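# Pour hazelnuts from a small bowl into a glass jar

## Task

Transfer all hazelnuts out of the small bowl and into the open glass jar (pouring is allowed), then set the bowl back resting directly on the table, upside down being acceptable; the jar has to finish upright and resting directly on the table. It counts as failed if the bowl or jar is released, or drops, with no support a few millimeters beneath it, and anything that stays in place only because the robot holds it is not counted. Finish by releasing and moving the hand away.

## Robot and tools

Robot: one arm with six joints, ending in a right-handed five-finger hand. There is a single arm, so every movement argument is one row for that arm.

Frames. Results report the scene frame: origin on the table top straight below the arm base, +z up, +y to the left when facing along +x. Positions are in metres and orientation is a quaternion in wxyz order. Commands use the hand point's own axes instead. The hand point sits 0.05 m in front of the palm, where the index pad meets the thumb tip in a pinch. Its +z runs along the straightened fingers, which reach 0.06 to 0.07 m past it. Its +y comes out of the palm. Its +x runs across the palm toward the little finger. On the little-finger side a fixed wrist bracket stands 0.03 m further out along +y and reaches 0.11 m across the palm. It can collide with objects.

The row (14 numbers, each in [-1, 1]), in this order: dx, dy, dz, rx, ry, rz, little, ring, middle, index, thumb_bend, thumb_turn, force_limit, speed.
- dx..dz are an offset, not a pose. They are measured in hand-point axes from the hand point's measured pose at the start of the action, or for a move from the pose in the latest result. 1.0 equals 0.6 m.
- rx..rz form a single rotation vector offset, where 1.0 equals 180 degrees.
- The four finger values and thumb_bend are absolute targets: -1 is straight/open and +1 is fully curled.
- thumb_turn: -1 places the thumb beside the palm, +1 places it in front facing the fingers.
- Pinch is roughly index 0.22, thumb_bend 0.75, thumb_turn 0.57.
- force_limit maps linearly from about 0 N at -1 to 10 N at +1 at the fingertip, or 15 N for the two thumb motors. It only stops a closing motor.
- speed maps from near zero at -1 to full at +1. Full speed covers a finger's whole travel in 0.6 s.

A whole-hand wrap, with the thumb turned fully in front beforehand, holds objects 0.035 to 0.08 m across against the palm. A motor moves only when its target changes by at least 0.01. It then locks, holding at least 15 N. Repeat the same numbers to keep a grip. To loosen, send a target more open than hand_measured. For gentle closing use speed -0.9 or lower.

Tools:
- execute_actions(actions): a list of actions. Each action is a table of up to 15 rows, one row per 1/30 s step. If there are fewer rows, the last one holds for the remainder of the action's 15 steps. Every row is an offset from that action's start pose, not from the preceding row. Each step is clipped to within 100 mm and 16 degrees of the measured pose. Call it with an empty list just to read state and images.
- move(target, speed, stop_force, blocking): steers the hand point in a straight line toward one target row (offset as above). speed is in m/s, 0.002 to 0.5, default 0.25; rotation is capped at twice that in rad/s. The path lasts 0.5 to 10 s and ignores obstacles. stop_force is 9 to 40 N, measured along the line of travel. With it the path ends on contact and backs off two steps. Use it only at very low speed and without rotation. Omit it when moving away from something being pressed. blocking=false returns after 0.5 s and cannot be combined with stop_force. Poll with wait(0). Other motion calls are refused until the move has finished.
- wait(seconds 0-10): lets the scene run.
- stop(): brakes a running move.
- zoom_image(camera: cam_low or cam_wrist, region [x0,y0,x1,y1] px, max 504x504): a close-up view. cam_low is 896x504 and cam_wrist is 504x504.
- show_instructions(): shows the reference image.
- finished_scene(scene): ends the scene. It cannot be undone.

Results: the state line gives the hand point pose and velocities. Hand target is where the controller is currently driving. The hand values hand_measured, hand_stopped_by (moving/target/force/stalled/fault) and hand_load_n come in motor order. A grip has been lost when the loads fall to about 0. Joint torques are noisy and offset. Wrist force/torque is in hand axes, has about 4 N offset and noise, and saturates near 50 N. "pose unreachable" means the clearance check changed the command. The move line reports the ending (done, off_target, moving, held, contact, fault), any limits (paced = clipped, held = steps blocked), and the distance to target.

Order: open the hand with the thumb turned in, approach the bowl from above, wrap the hand around it, and lift it clear. Move it over the jar opening and tilt it slowly to pour, then check with zoom that the bowl is empty. Set the bowl down onto the table without letting go in midair, release, and retreat. Leave the jar untouched so it stays upright.

Avoid:
- Pressing into the table or objects. The arm is stiff, so overshooting contact can trigger a fault stop that lasts 10 s.
- Exceeding 150 N of outside force or joint limits (wrist limit 24.9 N m).
- Dropping or tipping the jar.
- Spilling nuts off the table.
- Releasing the bowl above the table.
- Fast impacts.

Holding loads for long periods heats the motors. The arm stops at 85 °C.

Each tool is called after "Emit:" as name(argument=value, ...), one argument or row to a line, values as JSON.

Reference images:

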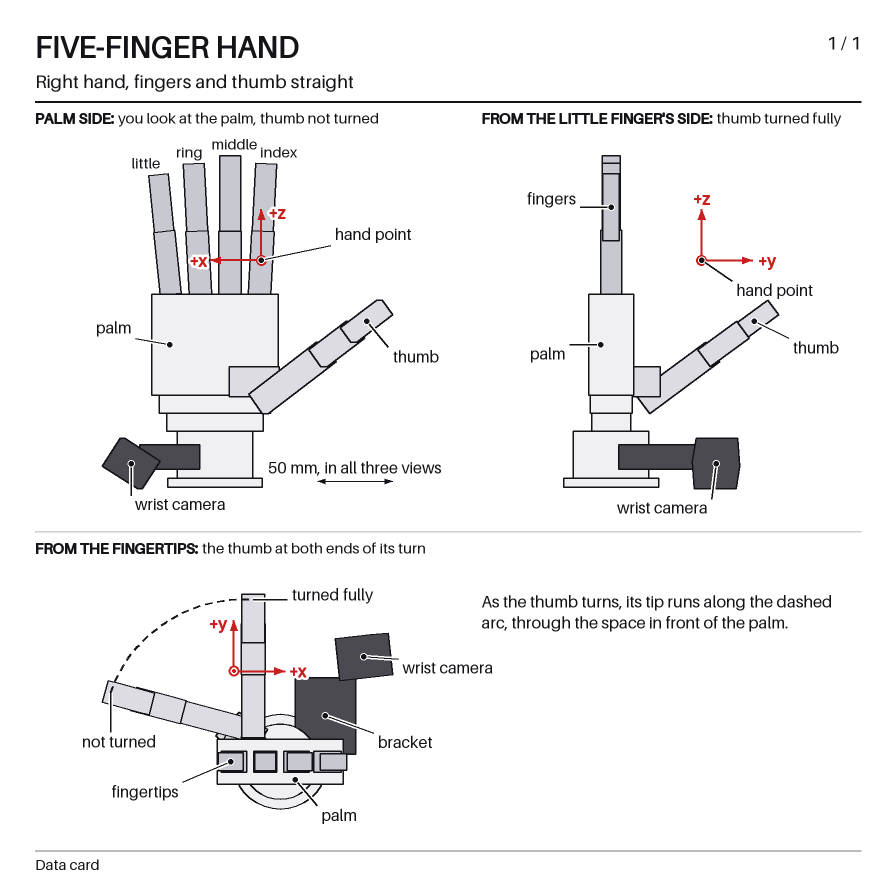

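## Session

Emit:
execute_actions(
  actions=[],
)

Scene clock: 0.00 s.
end_effector_position=(+0.3055, -0.1263, +0.1378) hand_measured=(-1.000, -1.000, -1.000, -1.000, -1.000, -1.000) hand_load_n=(+0.0, +0.0, +0.0, +0.0, +0.0, +0.0) hand_stopped_by=(target, target, target, target, target, target) hand_force_limit=0.00 hand_speed=-0.80 end_effector_quat_wxyz=(+0.061, -0.504, +0.830, -0.232) end_effector_velocity=(+0.000, +0.000, -0.000) end_effector_angular_velocity=(-0.000, -0.001, -0.000)
Joint positions: [-0.964 -0.709  2.24  -0.216  1.297 -3.466]
Joint velocities: [ 0.    -0.     0.001 -0.001 -0.     0.001]
Joint torques (N m, as the arm reports them, + toward a larger angle): no reading
Motor temperatures (°C, as the motors report them): [24 25 25 32 34 37]
Wrist force (N, on the end effector, along its own x y z axes, offset not removed): no reading
Wrist torque (N m, same axes, about the end effector's origin, offset not removed): no reading
Hand target: +0.306, -0.126, +0.138; +0.061, -0.504, +0.830, -0.232

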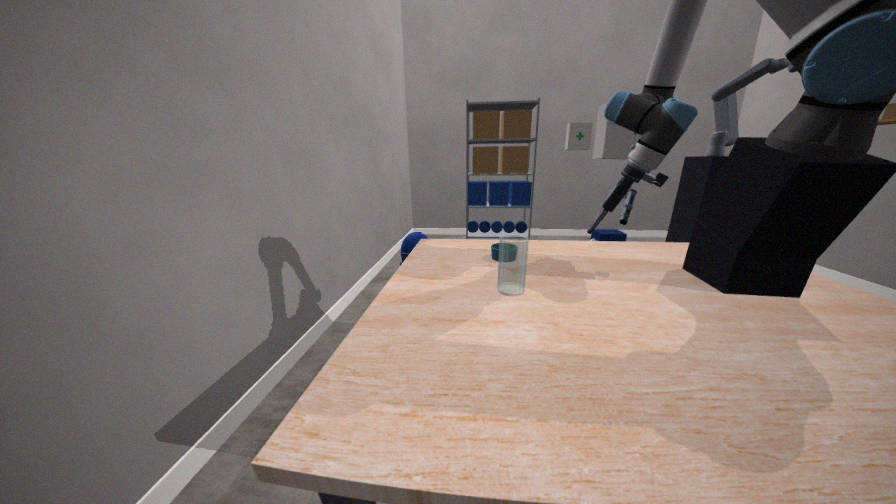

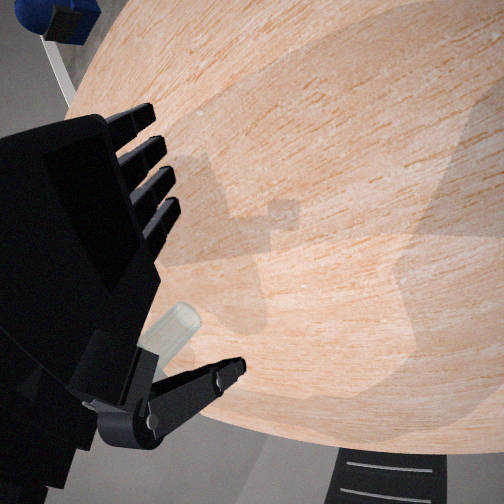

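Emit:
zoom_image(
  camera="cam_low",
  region=[420, 170, 700, 320],
)

Region (420, 170, 700, 320) of cam_low's 896x504 image, scaled by 1.800, with more detail than that image has; it fills the top 270 rows of this view, and the rest is white.

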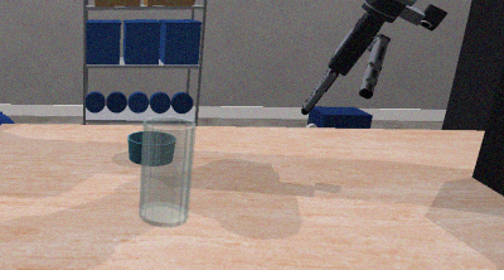

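Emit:
move(
  target=[-0.037,-0.283,-0.24,-0.148,-0.044,0,-1,-1,-1,-1,-1,-1,0,0],
)

Emit:
move(
  target=[0,0,0,0,0,0.5,-1,-1,-1,-1,-1,-1,0,0],
  speed=0.5,
)

Scene clock: 2.00 s.
end_effector_position=(+0.4051, -0.1261, +0.3379) hand_measured=(-1.000, -1.000, -1.000, -1.000, -1.000, -1.000) hand_load_n=(+0.0, +0.0, +0.0, +0.0, +0.0, +0.0) hand_stopped_by=(target, target, target, target, target, target) hand_force_limit=0.00 hand_speed=0.00 end_effector_quat_wxyz=(+0.000, -0.519, +0.855, +0.000) end_effector_velocity=(+0.002, -0.000, +0.002) end_effector_angular_velocity=(+0.007, +0.008, +0.001)
Joint positions: [-0.853 -0.741  1.548  0.979  1.32  -3.48 ]
Joint velocities: [ 0.002  0.008 -0.015  0.019  0.001 -0.002]
Joint torques (N m, as the arm reports them, + toward a larger angle): [ -3.8  -29.27 -25.89   4.32   1.37  -2.23]
Motor temperatures (°C, as the motors report them): [24 25 25 32 34 37]
Wrist force (N, on the end effector, along its own x y z axes, offset not removed): [0.2 0.1 1.1]
Wrist torque (N m, same axes, about the end effector's origin, offset not removed): [-0.02 -0.07 -0.07]
Hand target: +0.405, -0.126, +0.338; -0.000, -0.519, +0.855, +0.001
Off the commanded pose: 0.000 m, 0 deg.
move: done

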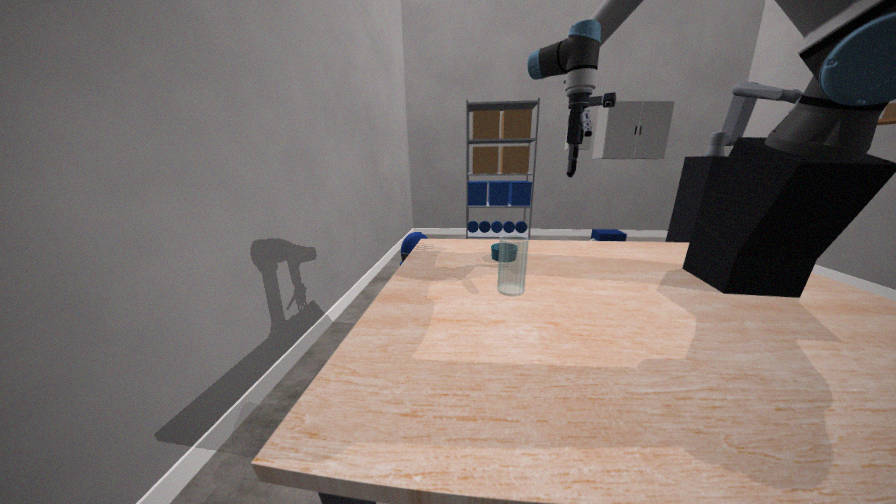

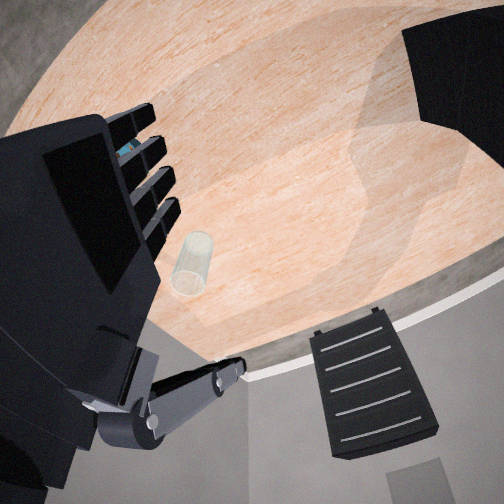

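Scene clock: 4.23 s.
end_effector_position=(+0.4050, -0.1261, +0.3379) hand_measured=(-1.000, -1.000, -1.000, -1.000, -1.000, -1.000) hand_load_n=(+0.0, +0.0, +0.0, +0.0, +0.0, +0.0) hand_stopped_by=(target, target, target, target, target, target) hand_force_limit=0.00 hand_speed=0.00 end_effector_quat_wxyz=(-0.000, +0.237, +0.972, +0.000) end_effector_velocity=(+0.001, +0.000, +0.000) end_effector_angular_velocity=(-0.002, -0.000, -0.010)
Joint positions: [-0.993 -0.878  1.851  0.845  1.352 -2.05 ]
Joint velocities: [ 0.002 -0.002  0.001 -0.002  0.001  0.013]
Joint torques (N m, as the arm reports them, + toward a larger angle): [ -1.73 -35.75  -3.02   1.29   1.46   2.04]
Motor temperatures (°C, as the motors report them): [24 25 25 32 34 37]
Wrist force (N, on the end effector, along its own x y z axes, offset not removed): [-0.3 -0.3 -0.1]
Wrist torque (N m, same axes, about the end effector's origin, offset not removed): [-0.04 0.01 0.00]
Hand target: +0.405, -0.126, +0.338; -0.000, +0.237, +0.971, +0.000
Off the commanded pose: 0.000 m, 0 deg.
move: done

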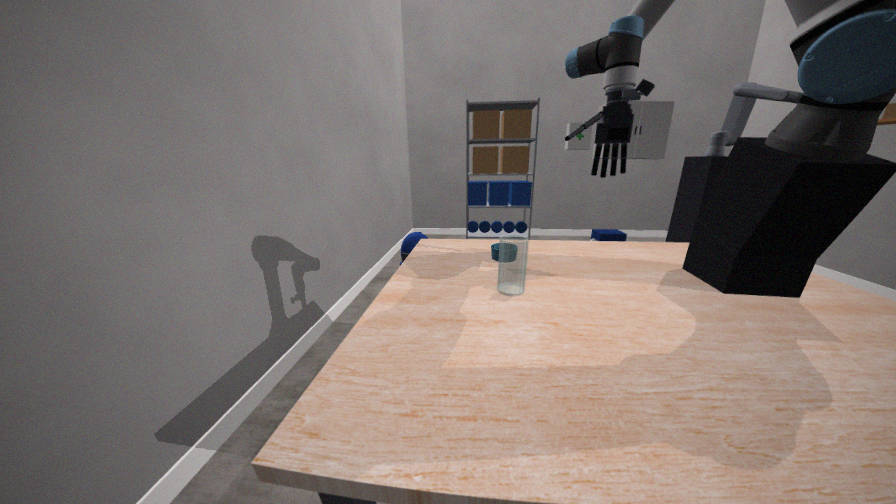

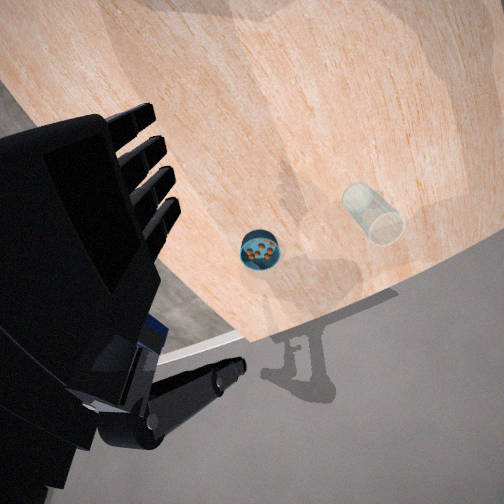

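Emit:
move(
  target=[-0.33,0,0.1,0,0,0,-1,-1,-1,-1,-1,-1,0,0],
)

Scene clock: 6.03 s.
end_effector_position=(+0.5807, -0.2170, +0.2779) hand_measured=(-1.000, -1.000, -1.000, -1.000, -1.000, -1.000) hand_load_n=(+0.0, +0.0, +0.0, +0.0, +0.0, +0.0) hand_stopped_by=(target, target, target, target, target, target) hand_force_limit=0.00 hand_speed=0.00 end_effector_quat_wxyz=(+0.000, +0.237, +0.972, +0.000) end_effector_velocity=(+0.001, -0.001, -0.001) end_effector_angular_velocity=(+0.002, +0.004, +0.001)
Joint positions: [-0.815 -0.433  1.131  1.078  1.312 -1.872]
Joint velocities: [ 0.002  0.008 -0.013  0.01   0.001 -0.   ]
Joint torques (N m, as the arm reports them, + toward a larger angle): [ -6.19 -39.31 -27.43   4.24   1.48   1.95]
Motor temperatures (°C, as the motors report them): [24 25 25 32 34 37]
Wrist force (N, on the end effector, along its own x y z axes, offset not removed): [0.5 -2.2 0.8]
Wrist torque (N m, same axes, about the end effector's origin, offset not removed): [-0.36 -0.10 0.01]
Hand target: +0.581, -0.217, +0.278; -0.000, +0.237, +0.972, +0.000
Off the commanded pose: 0.000 m, 0 deg.
move: done

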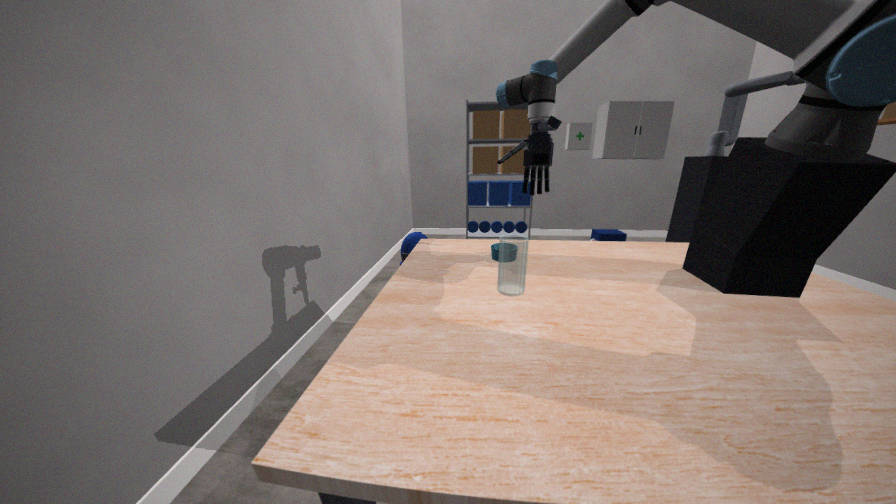

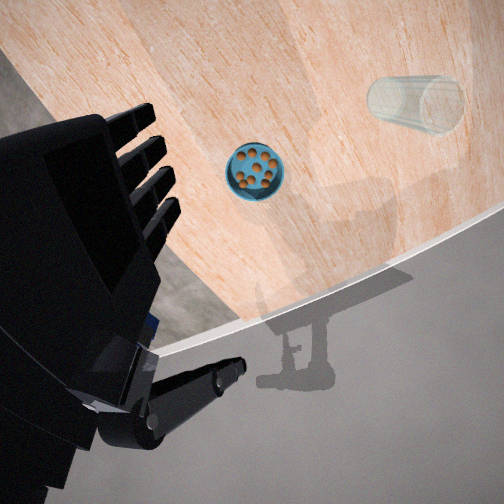

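Emit:
move(
  target=[0.218,0.13,0,0,0,0.848,-1,-1,-1,-1,-1,1,0,0],
  speed=0.5,
)

Emit:
move(
  target=[0,0,0.1,0,0.47,0,-1,-1,-1,-1,-1,1,0,0],
  speed=0.3,
)

Scene clock: 9.63 s.
end_effector_position=(+0.5007, -0.0876, +0.2781) hand_measured=(-1.000, -1.000, -1.000, -1.000, -1.000, +1.000) hand_load_n=(+0.0, +0.0, +0.0, +0.0, +0.0, +0.0) hand_stopped_by=(target, target, target, target, target, target) hand_force_limit=0.00 hand_speed=0.00 end_effector_quat_wxyz=(-0.000, +1.000, +0.000, +0.000) end_effector_velocity=(+0.000, +0.000, +0.000) end_effector_angular_velocity=(-0.002, +0.000, -0.011)
Joint positions: [-0.482 -0.7    1.439  0.94   1.26   1.134]
Joint velocities: [ 0.001  0.001 -0.003  0.001  0.002  0.013]
Joint torques (N m, as the arm reports them, + toward a larger angle): [ -5.48 -33.39 -27.38   4.13   1.75   2.04]
Motor temperatures (°C, as the motors report them): [24 25 25 32 34 37]
Wrist force (N, on the end effector, along its own x y z axes, offset not removed): [1.1 -0.3 1.0]
Wrist torque (N m, same axes, about the end effector's origin, offset not removed): [-0.05 -0.13 -0.02]
Hand target: +0.501, -0.088, +0.278; +0.000, +1.000, -0.000, +0.000
Off the commanded pose: 0.000 m, 0 deg.
move: done

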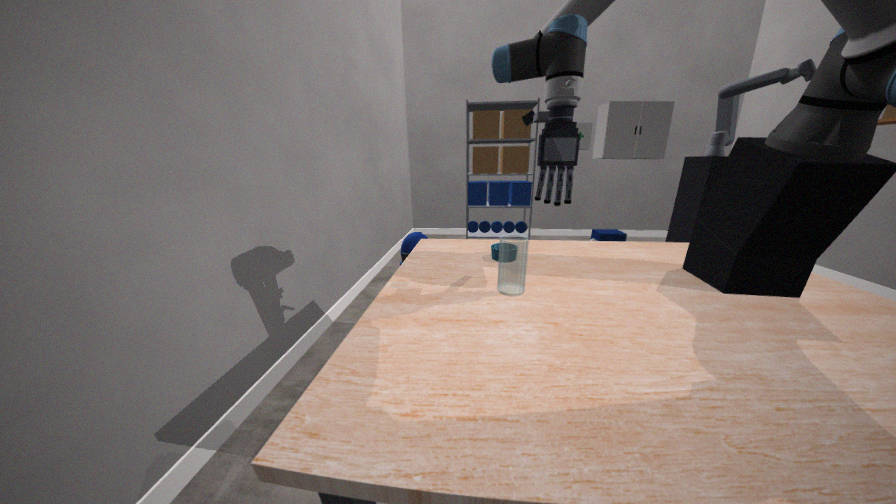

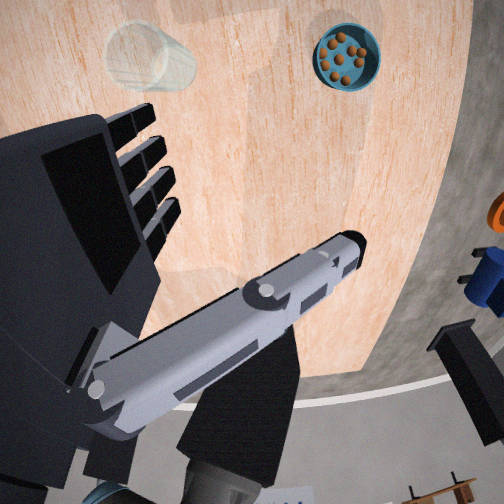

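Scene clock: 12.77 s.
end_effector_position=(+0.5007, -0.0875, +0.2183) hand_measured=(-1.000, -1.000, -1.000, -1.000, -1.000, +1.000) hand_load_n=(+0.0, +0.0, +0.0, +0.0, +0.0, +0.0) hand_stopped_by=(target, target, target, target, target, target) hand_force_limit=0.00 hand_speed=0.00 end_effector_quat_wxyz=(-0.000, +0.740, -0.001, +0.673) end_effector_velocity=(+0.001, -0.000, -0.001) end_effector_angular_velocity=(-0.002, -0.015, +0.001)
Joint positions: [-0.626 -0.605  2.495 -1.819  0.984  1.861]
Joint velocities: [ 0.003  0.017 -0.002 -0.033  0.006  0.008]
Joint torques (N m, as the arm reports them, + toward a larger angle): [  0.1  -19.92 -10.7   -3.14   2.16   2.38]
Motor temperatures (°C, as the motors report them): [24 25 25 32 34 37]
Wrist force (N, on the end effector, along its own x y z axes, offset not removed): [-1.4 0.6 2.0]
Wrist torque (N m, same axes, about the end effector's origin, offset not removed): [-0.01 0.13 -0.04]
Hand target: +0.501, -0.088, +0.218; -0.000, +0.739, -0.001, +0.674
Off the commanded pose: 0.000 m, 0 deg.
move: done

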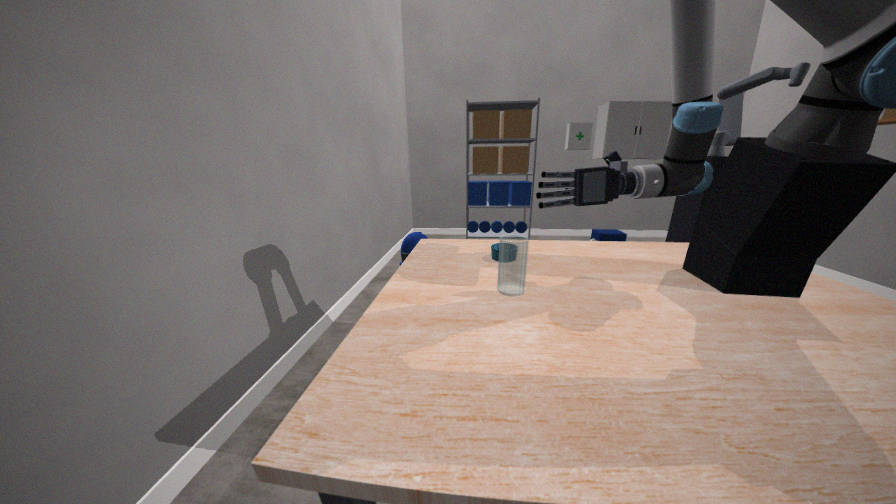

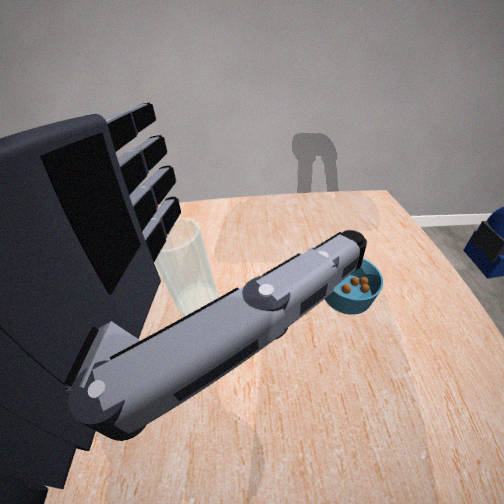

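Emit:
move(
  target=[-0.275,0.217,0.058,0,0,0,-1,-1,-1,-1,-1,1,0,0],
  speed=0.2,
)

Scene clock: 14.53 s.
end_effector_position=(+0.5196, -0.2172, +0.0506) hand_measured=(-1.000, -1.000, -1.000, -1.000, -1.000, +1.000) hand_load_n=(+0.0, +0.0, +0.0, +0.0, +0.0, +0.0) hand_stopped_by=(target, target, target, target, target, target) hand_force_limit=0.00 hand_speed=0.00 end_effector_quat_wxyz=(-0.000, +0.740, -0.001, +0.673) end_effector_velocity=(+0.001, -0.001, -0.001) end_effector_angular_velocity=(-0.001, -0.001, +0.001)
Joint positions: [-0.794 -0.068  2.052 -1.903  0.816  1.844]
Joint velocities: [-0.     0.003 -0.007  0.002 -0.001 -0.   ]
Joint torques (N m, as the arm reports them, + toward a larger angle): [-22.59 -27.82  -9.93   0.26  -0.85   1.93]
Motor temperatures (°C, as the motors report them): [24 25 25 32 34 37]
Wrist force (N, on the end effector, along its own x y z axes, offset not removed): [1.0 0.2 0.9]
Wrist torque (N m, same axes, about the end effector's origin, offset not removed): [-0.04 -0.27 0.02]
Hand target: +0.520, -0.217, +0.050; -0.000, +0.740, -0.001, +0.673
Off the commanded pose: 0.000 m, 0 deg.
move: done

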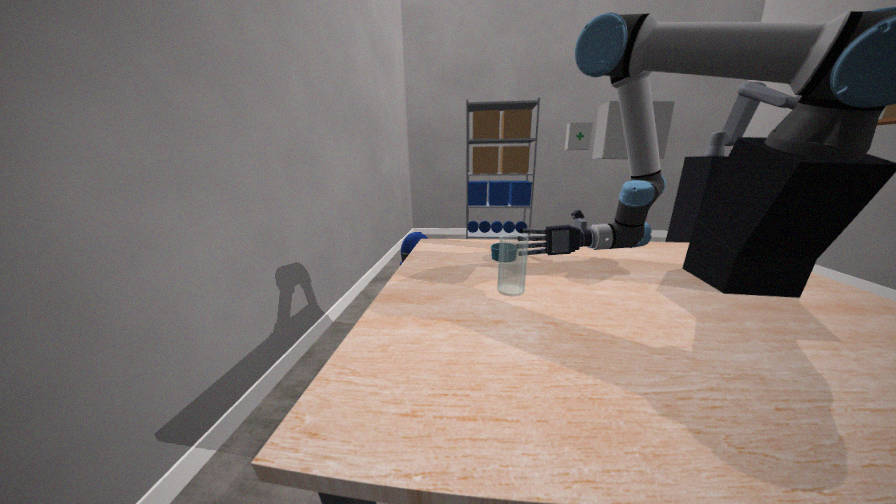

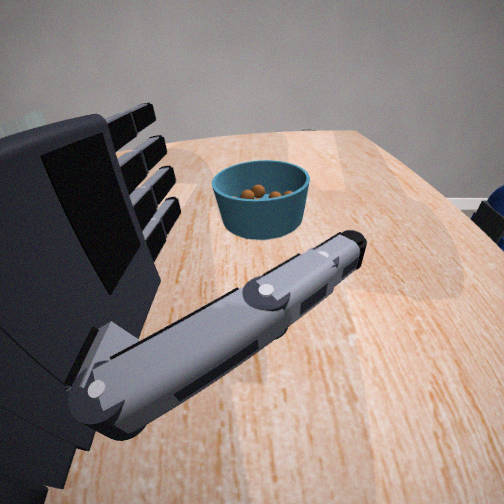

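Emit:
move(
  target=[-0.042,0,0.004,0,0,0,-1,-1,-1,-1,-1,1,0,0],
  speed=0.05,
)

Emit:
move(
  target=[0.011,0,0.117,0,0,0,-1,-1,-1,-1,-1,1,0,0],
  speed=0.06,
)

Scene clock: 18.53 s.
end_effector_position=(+0.5196, -0.2172, +0.0255) hand_measured=(-1.000, -1.000, -1.000, -1.000, -1.000, +1.000) hand_load_n=(+0.0, +0.0, +0.0, +0.0, +0.0, +0.0) hand_stopped_by=(target, target, target, target, target, target) hand_force_limit=0.00 hand_speed=0.00 end_effector_quat_wxyz=(-0.000, +0.740, -0.001, +0.673) end_effector_velocity=(+0.001, -0.001, -0.001) end_effector_angular_velocity=(-0.003, -0.002, +0.000)
Joint positions: [-0.769 -0.009  2.    -1.912  0.842  1.847]
Joint velocities: [ 0.002  0.004 -0.006 -0.001  0.003 -0.   ]
Joint torques (N m, as the arm reports them, + toward a larger angle): [ -2.79 -28.68  -9.2   -2.98   1.95   2.23]
Motor temperatures (°C, as the motors report them): [24 25 25 32 34 37]
Wrist force (N, on the end effector, along its own x y z axes, offset not removed): [-0.3 -1.0 0.4]
Wrist torque (N m, same axes, about the end effector's origin, offset not removed): [-0.17 0.06 -0.14]
Hand target: +0.520, -0.217, +0.025; -0.000, +0.740, -0.001, +0.673
Off the commanded pose: 0.000 m, 0 deg.
move: done

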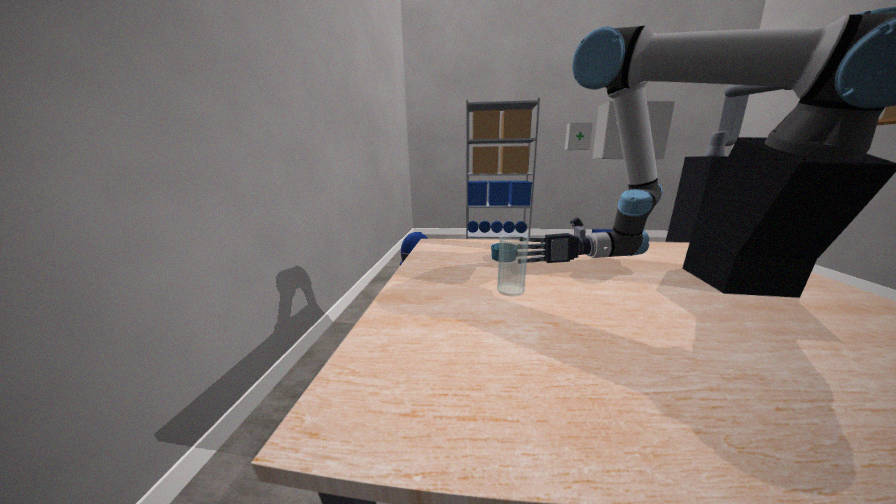

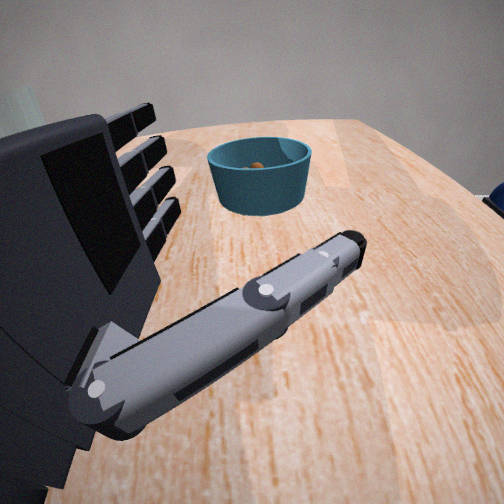

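Scene clock: 20.10 s.
end_effector_position=(+0.5899, -0.2171, +0.0254) hand_measured=(-1.000, -1.000, -1.000, -1.000, -1.000, +1.000) hand_load_n=(+0.0, +0.0, +0.0, +0.0, +0.0, +0.0) hand_stopped_by=(target, target, target, target, target, target) hand_force_limit=0.00 hand_speed=0.00 end_effector_quat_wxyz=(-0.000, +0.740, -0.001, +0.673) end_effector_velocity=(+0.003, -0.000, +0.001) end_effector_angular_velocity=(-0.001, -0.001, +0.000)
Joint positions: [-0.628 -0.073  1.86  -1.716  0.982  1.86 ]
Joint velocities: [ 0.004 -0.002 -0.006  0.006  0.004 -0.   ]
Joint torques (N m, as the arm reports them, + toward a larger angle): [ -3.65 -44.61 -14.71   0.27   1.61   2.18]
Motor temperatures (°C, as the motors report them): [24 25 25 32 34 37]
Wrist force (N, on the end effector, along its own x y z axes, offset not removed): [0.4 -1.1 1.4]
Wrist torque (N m, same axes, about the end effector's origin, offset not removed): [-0.18 -0.18 -0.10]
Hand target: +0.590, -0.217, +0.025; -0.000, +0.740, -0.001, +0.673
Off the commanded pose: 0.000 m, 0 deg.
move: done

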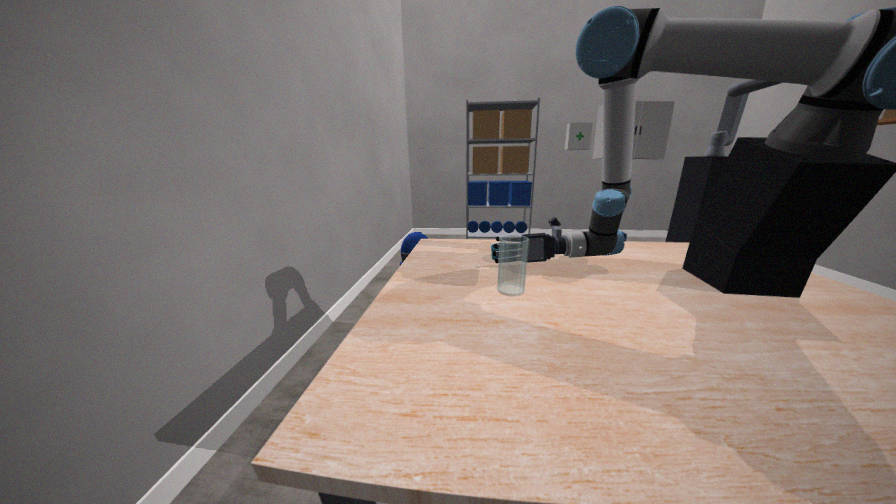

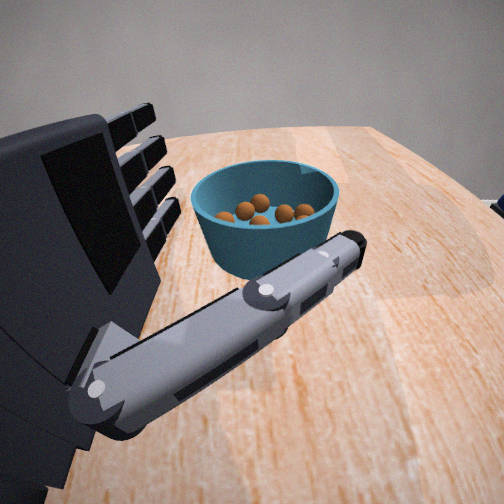

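Emit:
move(
  target=[0.005,0.017,0.058,0,0,0,-1,-1,-1,-1,-1,1,0,0],
  speed=0.03,
)

Scene clock: 21.73 s.
end_effector_position=(+0.6246, -0.2273, +0.0251) hand_measured=(-1.000, -1.000, -1.000, -1.000, -1.000, +1.000) hand_load_n=(+0.0, +0.0, +0.0, +0.0, +0.0, +0.0) hand_stopped_by=(target, target, target, target, target, target) hand_force_limit=0.00 hand_speed=0.00 end_effector_quat_wxyz=(-0.000, +0.740, -0.001, +0.673) end_effector_velocity=(+0.003, -0.001, +0.000) end_effector_angular_velocity=(-0.001, -0.001, -0.000)
Joint positions: [-0.6   -0.083  1.769 -1.617  1.01   1.863]
Joint velocities: [ 0.001 -0.    -0.007  0.006  0.002 -0.   ]
Joint torques (N m, as the arm reports them, + toward a larger angle): [ -5.22 -46.24 -13.86   0.07   1.99   2.31]
Motor temperatures (°C, as the motors report them): [24 25 25 32 34 37]
Wrist force (N, on the end effector, along its own x y z axes, offset not removed): [-0.8 -0.9 1.1]
Wrist torque (N m, same axes, about the end effector's origin, offset not removed): [-0.22 0.06 -0.07]
Hand target: +0.625, -0.227, +0.025; -0.000, +0.740, -0.001, +0.673
Off the commanded pose: 0.000 m, 0 deg.
move: done

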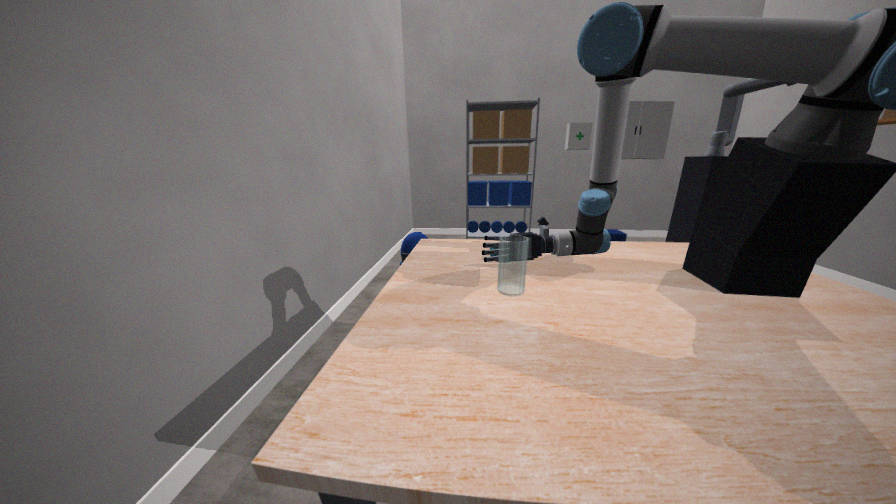

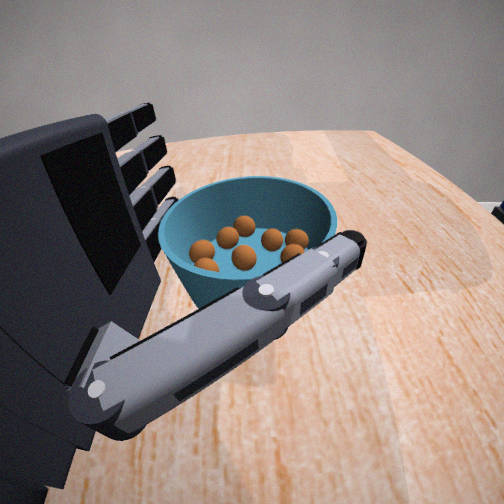

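Emit:
move(
  target=[-0.002,0,0.035,0,0.02,0,-1,-1,-1,-1,-1,1,0,0],
  speed=0.02,
)

Scene clock: 23.67 s.
end_effector_position=(+0.6452, -0.2272, +0.0220) hand_measured=(-1.000, -1.000, -1.000, -1.000, -1.000, +1.000) hand_load_n=(+0.0, +0.0, +0.0, +0.0, +0.0, +0.0) hand_stopped_by=(target, target, target, target, target, target) hand_force_limit=0.00 hand_speed=0.00 end_effector_quat_wxyz=(-0.000, +0.718, -0.001, +0.696) end_effector_velocity=(+0.001, -0.000, -0.001) end_effector_angular_velocity=(+0.000, -0.005, -0.001)
Joint positions: [-0.562 -0.045  1.707 -1.662  1.066  1.899]
Joint velocities: [ 0.003  0.004 -0.006 -0.004  0.005  0.003]
Joint torques (N m, as the arm reports them, + toward a larger angle): [ -3.92 -34.32 -14.48  -2.93   2.     2.27]
Motor temperatures (°C, as the motors report them): [24 25 25 32 34 37]
Wrist force (N, on the end effector, along its own x y z axes, offset not removed): [0.5 -0.2 -0.5]
Wrist torque (N m, same axes, about the end effector's origin, offset not removed): [-0.16 -0.16 0.05]
Hand target: +0.645, -0.227, +0.022; -0.000, +0.718, -0.001, +0.696
Off the commanded pose: 0.000 m, 0 deg.
move: done

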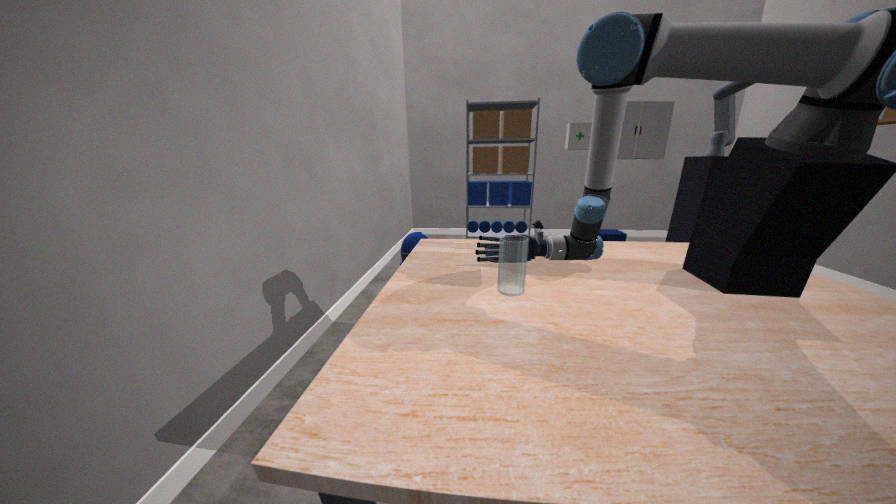

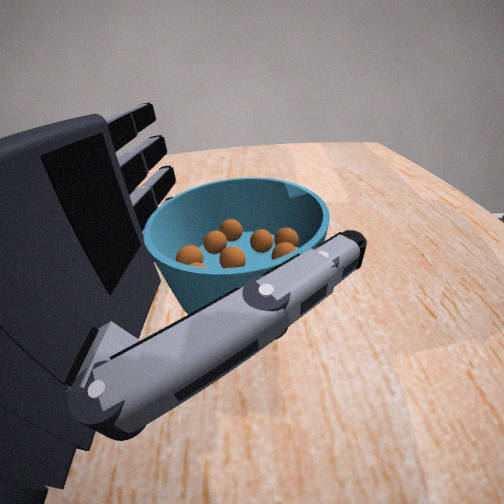

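Bowl is being nudged in. Close index and middle.

Emit:
move(
  target=[0,0,0,0,0,0,-1,-1,0.3,0.6,-1,1,0.4,-0.7],
)

Scene clock: 26.50 s.
end_effector_position=(+0.6452, -0.2272, +0.0220) hand_measured=(-1.000, -1.000, -0.470, -0.422, -1.002, +1.000) hand_load_n=(+0.0, +0.0, +4.0, +9.5, +4.0, +1.5) hand_stopped_by=(target, target, force, force, target, target) hand_force_limit=0.40 hand_speed=-0.70 end_effector_quat_wxyz=(-0.000, +0.718, -0.001, +0.696) end_effector_velocity=(+0.000, +0.001, -0.001) end_effector_angular_velocity=(-0.000, +0.001, +0.002)
Joint positions: [-0.562 -0.045  1.707 -1.662  1.066  1.899]
Joint velocities: [ 0.002  0.     0.     0.    -0.    -0.   ]
Joint torques (N m, as the arm reports them, + toward a larger angle): [-24.73 -43.52   7.65  -0.35  -0.59  -1.87]
Motor temperatures (°C, as the motors report them): [24 25 25 32 34 37]
Wrist force (N, on the end effector, along its own x y z axes, offset not removed): [-0.6 -1.6 2.0]
Wrist torque (N m, same axes, about the end effector's origin, offset not removed): [-0.45 -0.06 -0.04]
Hand target: +0.645, -0.227, +0.022; -0.000, +0.718, -0.001, +0.696
Off the commanded pose: 0.000 m, 0 deg.
move: done

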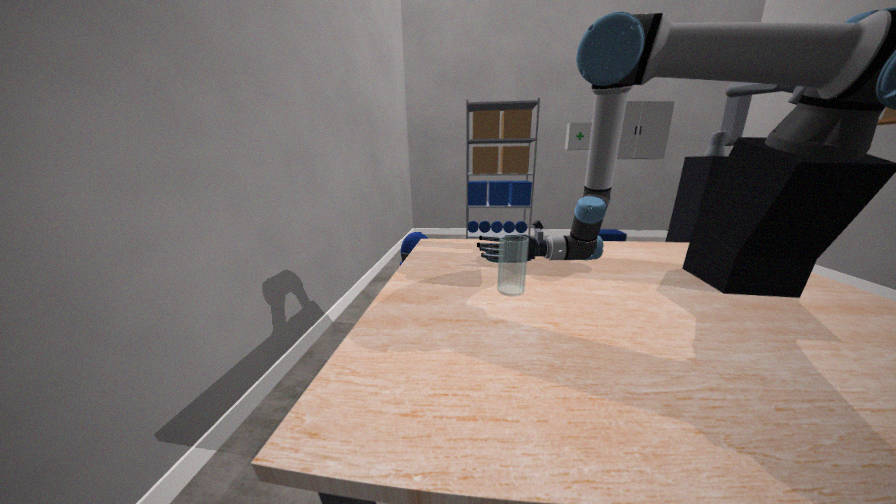

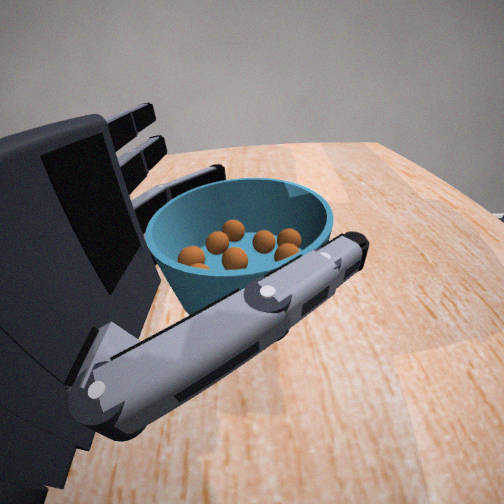

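Emit:
move(
  target=[0,0,0,0,0,0,-1,-0.3,0.35,0.6,-0.7,1,0.2,-0.9],
)

Emit:
move(
  target=[0.05,0,0,0,0,0,-1,-0.3,0.35,0.6,-0.7,1,0.2,-0.9],
  speed=0.03,
)

Scene clock: 31.03 s.
end_effector_position=(+0.6452, -0.2272, +0.0220) hand_measured=(-1.000, -0.300, -0.462, -0.422, -0.984, +1.000) hand_load_n=(+0.0, +0.0, +6.5, +8.5, +8.5, +2.0) hand_stopped_by=(target, target, force, force, force, target) hand_force_limit=0.20 hand_speed=-0.90 end_effector_quat_wxyz=(-0.000, +0.718, -0.001, +0.696) end_effector_velocity=(-0.001, +0.001, -0.001) end_effector_angular_velocity=(+0.001, +0.002, +0.002)
Joint positions: [-0.562 -0.045  1.707 -1.662  1.066  1.899]
Joint velocities: [ 0.002  0.     0.001  0.    -0.001 -0.   ]
Joint torques (N m, as the arm reports them, + toward a larger angle): [-22.32 -44.55   7.62  -0.59  -0.42  -1.78]
Motor temperatures (°C, as the motors report them): [24 25 25 32 34 37]
Wrist force (N, on the end effector, along its own x y z axes, offset not removed): [-0.1 -0.4 0.2]
Wrist torque (N m, same axes, about the end effector's origin, offset not removed): [-0.10 -0.06 -0.09]
Hand target: +0.645, -0.227, +0.022; -0.000, +0.718, -0.001, +0.696
Off the commanded pose: 0.000 m, 0 deg.
move: done

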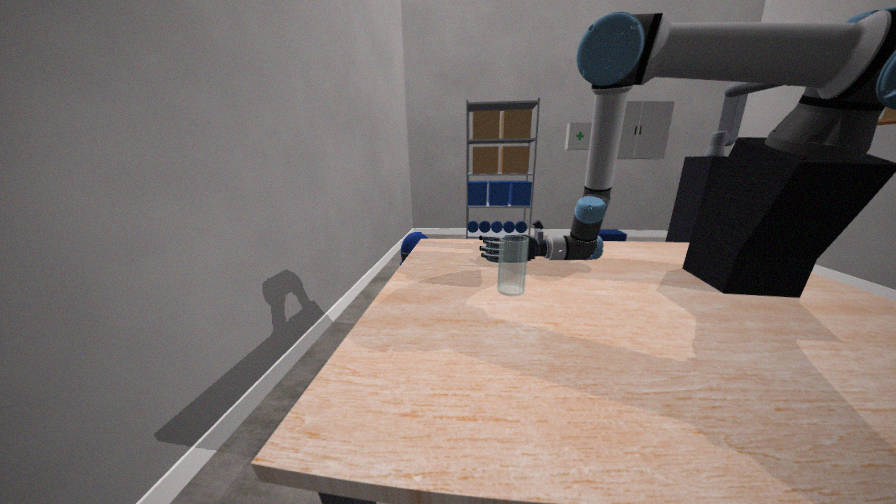

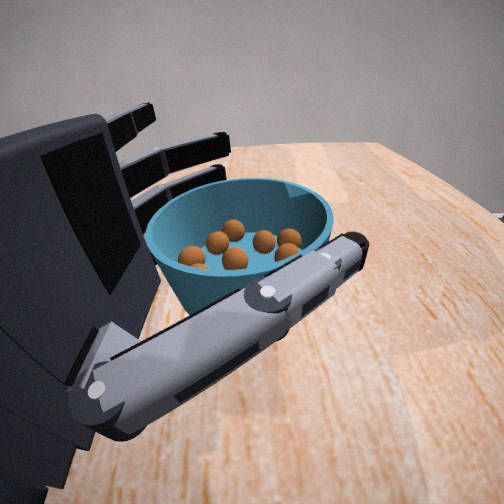

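Scene clock: 32.37 s.
end_effector_position=(+0.6462, -0.2273, +0.0518) hand_measured=(-1.000, -0.300, -0.462, -0.422, -0.984, +1.000) hand_load_n=(+0.0, +0.0, +6.5, +9.0, +8.0, +2.5) hand_stopped_by=(target, target, force, force, force, target) hand_force_limit=0.20 hand_speed=-0.90 end_effector_quat_wxyz=(-0.000, +0.718, -0.001, +0.696) end_effector_velocity=(+0.000, -0.001, +0.003) end_effector_angular_velocity=(-0.000, -0.001, -0.000)
Joint positions: [-0.584 -0.113  1.764 -1.651  1.045  1.899]
Joint velocities: [-0.002 -0.005  0.003  0.001 -0.002  0.   ]
Joint torques (N m, as the arm reports them, + toward a larger angle): [-24.07 -47.6    7.36  -0.49  -0.82  -0.61]
Motor temperatures (°C, as the motors report them): [24 25 25 32 34 37]
Wrist force (N, on the end effector, along its own x y z axes, offset not removed): [-1.8 1.7 1.3]
Wrist torque (N m, same axes, about the end effector's origin, offset not removed): [0.19 0.16 0.02]
Hand target: +0.646, -0.227, +0.052; -0.000, +0.718, -0.001, +0.696
Off the commanded pose: 0.000 m, 0 deg.
move: done

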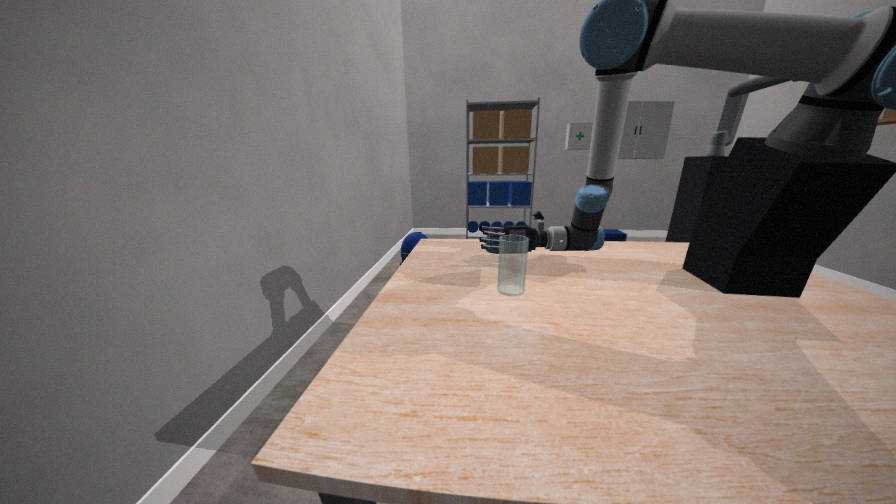

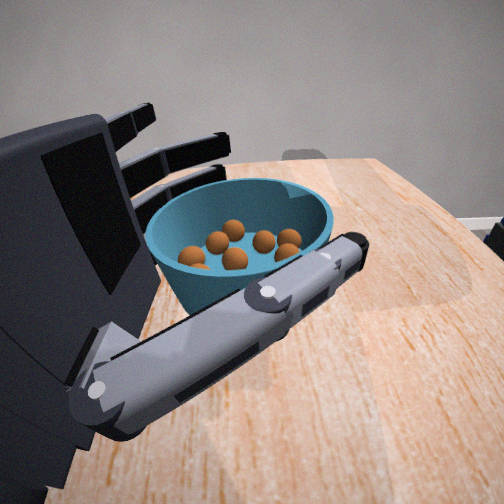

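Held. Lift to 0.24 then move to y≈+0.12.

Emit:
move(
  target=[0.31,0,-0.03,0,0,0,-1,-0.3,0.35,0.6,-0.7,1,0.2,-0.9],
  speed=0.12,
)

Emit:
move(
  target=[0,-0.58,0,0,0,0,-1,-0.3,0.35,0.6,-0.7,1,0.2,-0.9],
  speed=0.12,
)

Scene clock: 34.63 s.
end_effector_position=(+0.6344, -0.2276, +0.2381) hand_measured=(-1.000, -0.300, -0.462, -0.422, -0.984, +1.000) hand_load_n=(+0.0, +0.0, +6.5, +9.0, +8.0, +2.5) hand_stopped_by=(target, target, force, force, force, target) hand_force_limit=0.20 hand_speed=-0.90 end_effector_quat_wxyz=(-0.000, +0.718, -0.001, +0.696) end_effector_velocity=(-0.000, +0.001, +0.002) end_effector_angular_velocity=(-0.000, +0.001, +0.001)
Joint positions: [-0.736 -0.555  2.052 -1.498  0.892  1.899]
Joint velocities: [-0.001 -0.006  0.003  0.004 -0.002 -0.001]
Joint torques (N m, as the arm reports them, + toward a larger angle): [-21.93 -41.45   4.09  -0.13  -0.8   -2.26]
Motor temperatures (°C, as the motors report them): [24 25 25 32 34 37]
Wrist force (N, on the end effector, along its own x y z axes, offset not removed): [-0.9 -0.6 1.5]
Wrist torque (N m, same axes, about the end effector's origin, offset not removed): [-0.16 -0.09 -0.03]
Hand target: +0.634, -0.228, +0.238; -0.000, +0.718, -0.001, +0.696
Off the commanded pose: 0.000 m, 0 deg.
move: done

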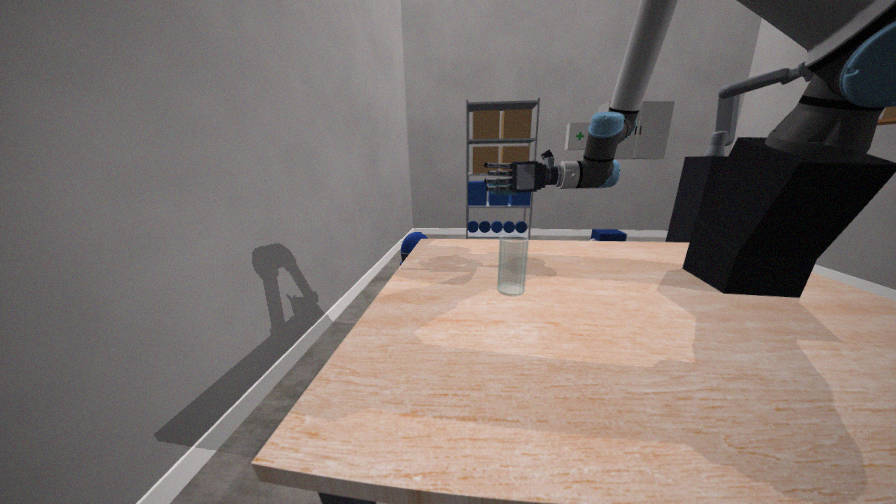

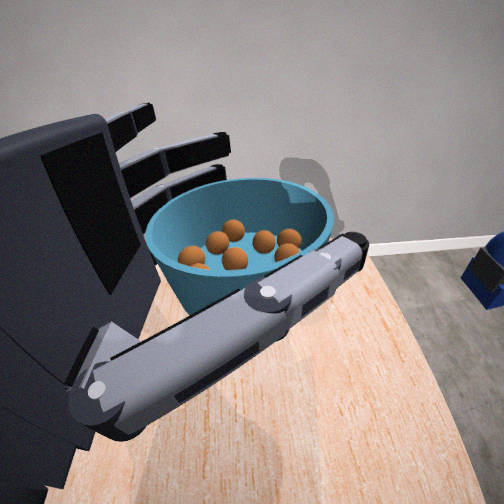

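Scene clock: 38.03 s.
end_effector_position=(+0.6343, +0.1203, +0.2385) hand_measured=(-1.000, -0.300, -0.462, -0.422, -0.984, +1.000) hand_load_n=(+0.0, +0.0, +6.5, +9.0, +8.0, +2.5) hand_stopped_by=(target, target, force, force, force, target) hand_force_limit=0.20 hand_speed=-0.90 end_effector_quat_wxyz=(-0.000, +0.718, -0.001, +0.696) end_effector_velocity=(+0.000, +0.002, +0.000) end_effector_angular_velocity=(+0.000, -0.001, -0.001)
Joint positions: [ 0.08  -0.84   2.085 -1.245  1.709  1.899]
Joint velocities: [ 0.005 -0.001 -0.003  0.004  0.006  0.   ]
Joint torques (N m, as the arm reports them, + toward a larger angle): [ -0.29 -40.8  -17.62  -0.09   2.23  -2.24]
Motor temperatures (°C, as the motors report them): [24 25 25 32 34 37]
Wrist force (N, on the end effector, along its own x y z axes, offset not removed): [-1.2 0.2 1.1]
Wrist torque (N m, same axes, about the end effector's origin, offset not removed): [-0.13 -0.04 0.02]
Hand target: +0.634, +0.120, +0.239; -0.000, +0.718, -0.001, +0.696
Off the commanded pose: 0.000 m, 0 deg.
move: done

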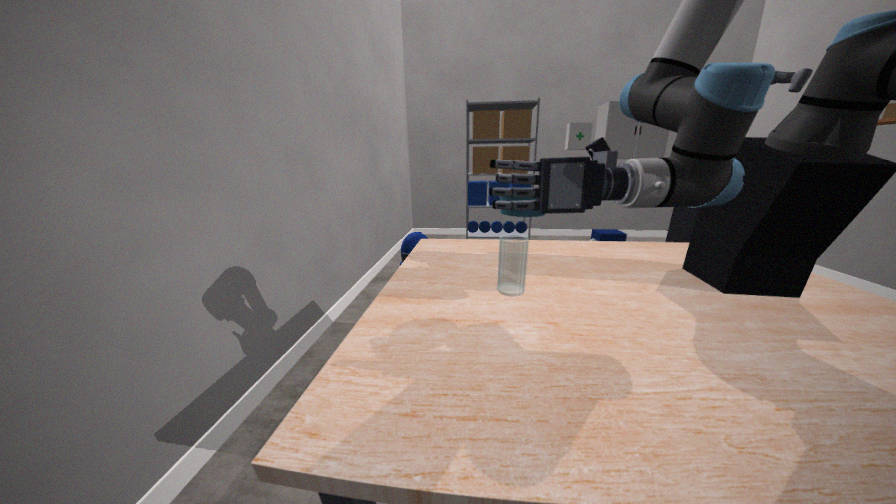

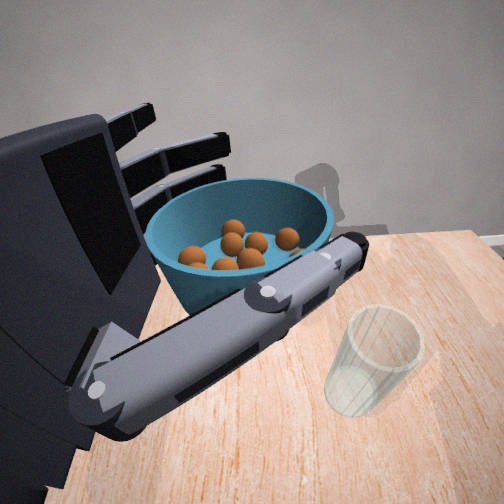

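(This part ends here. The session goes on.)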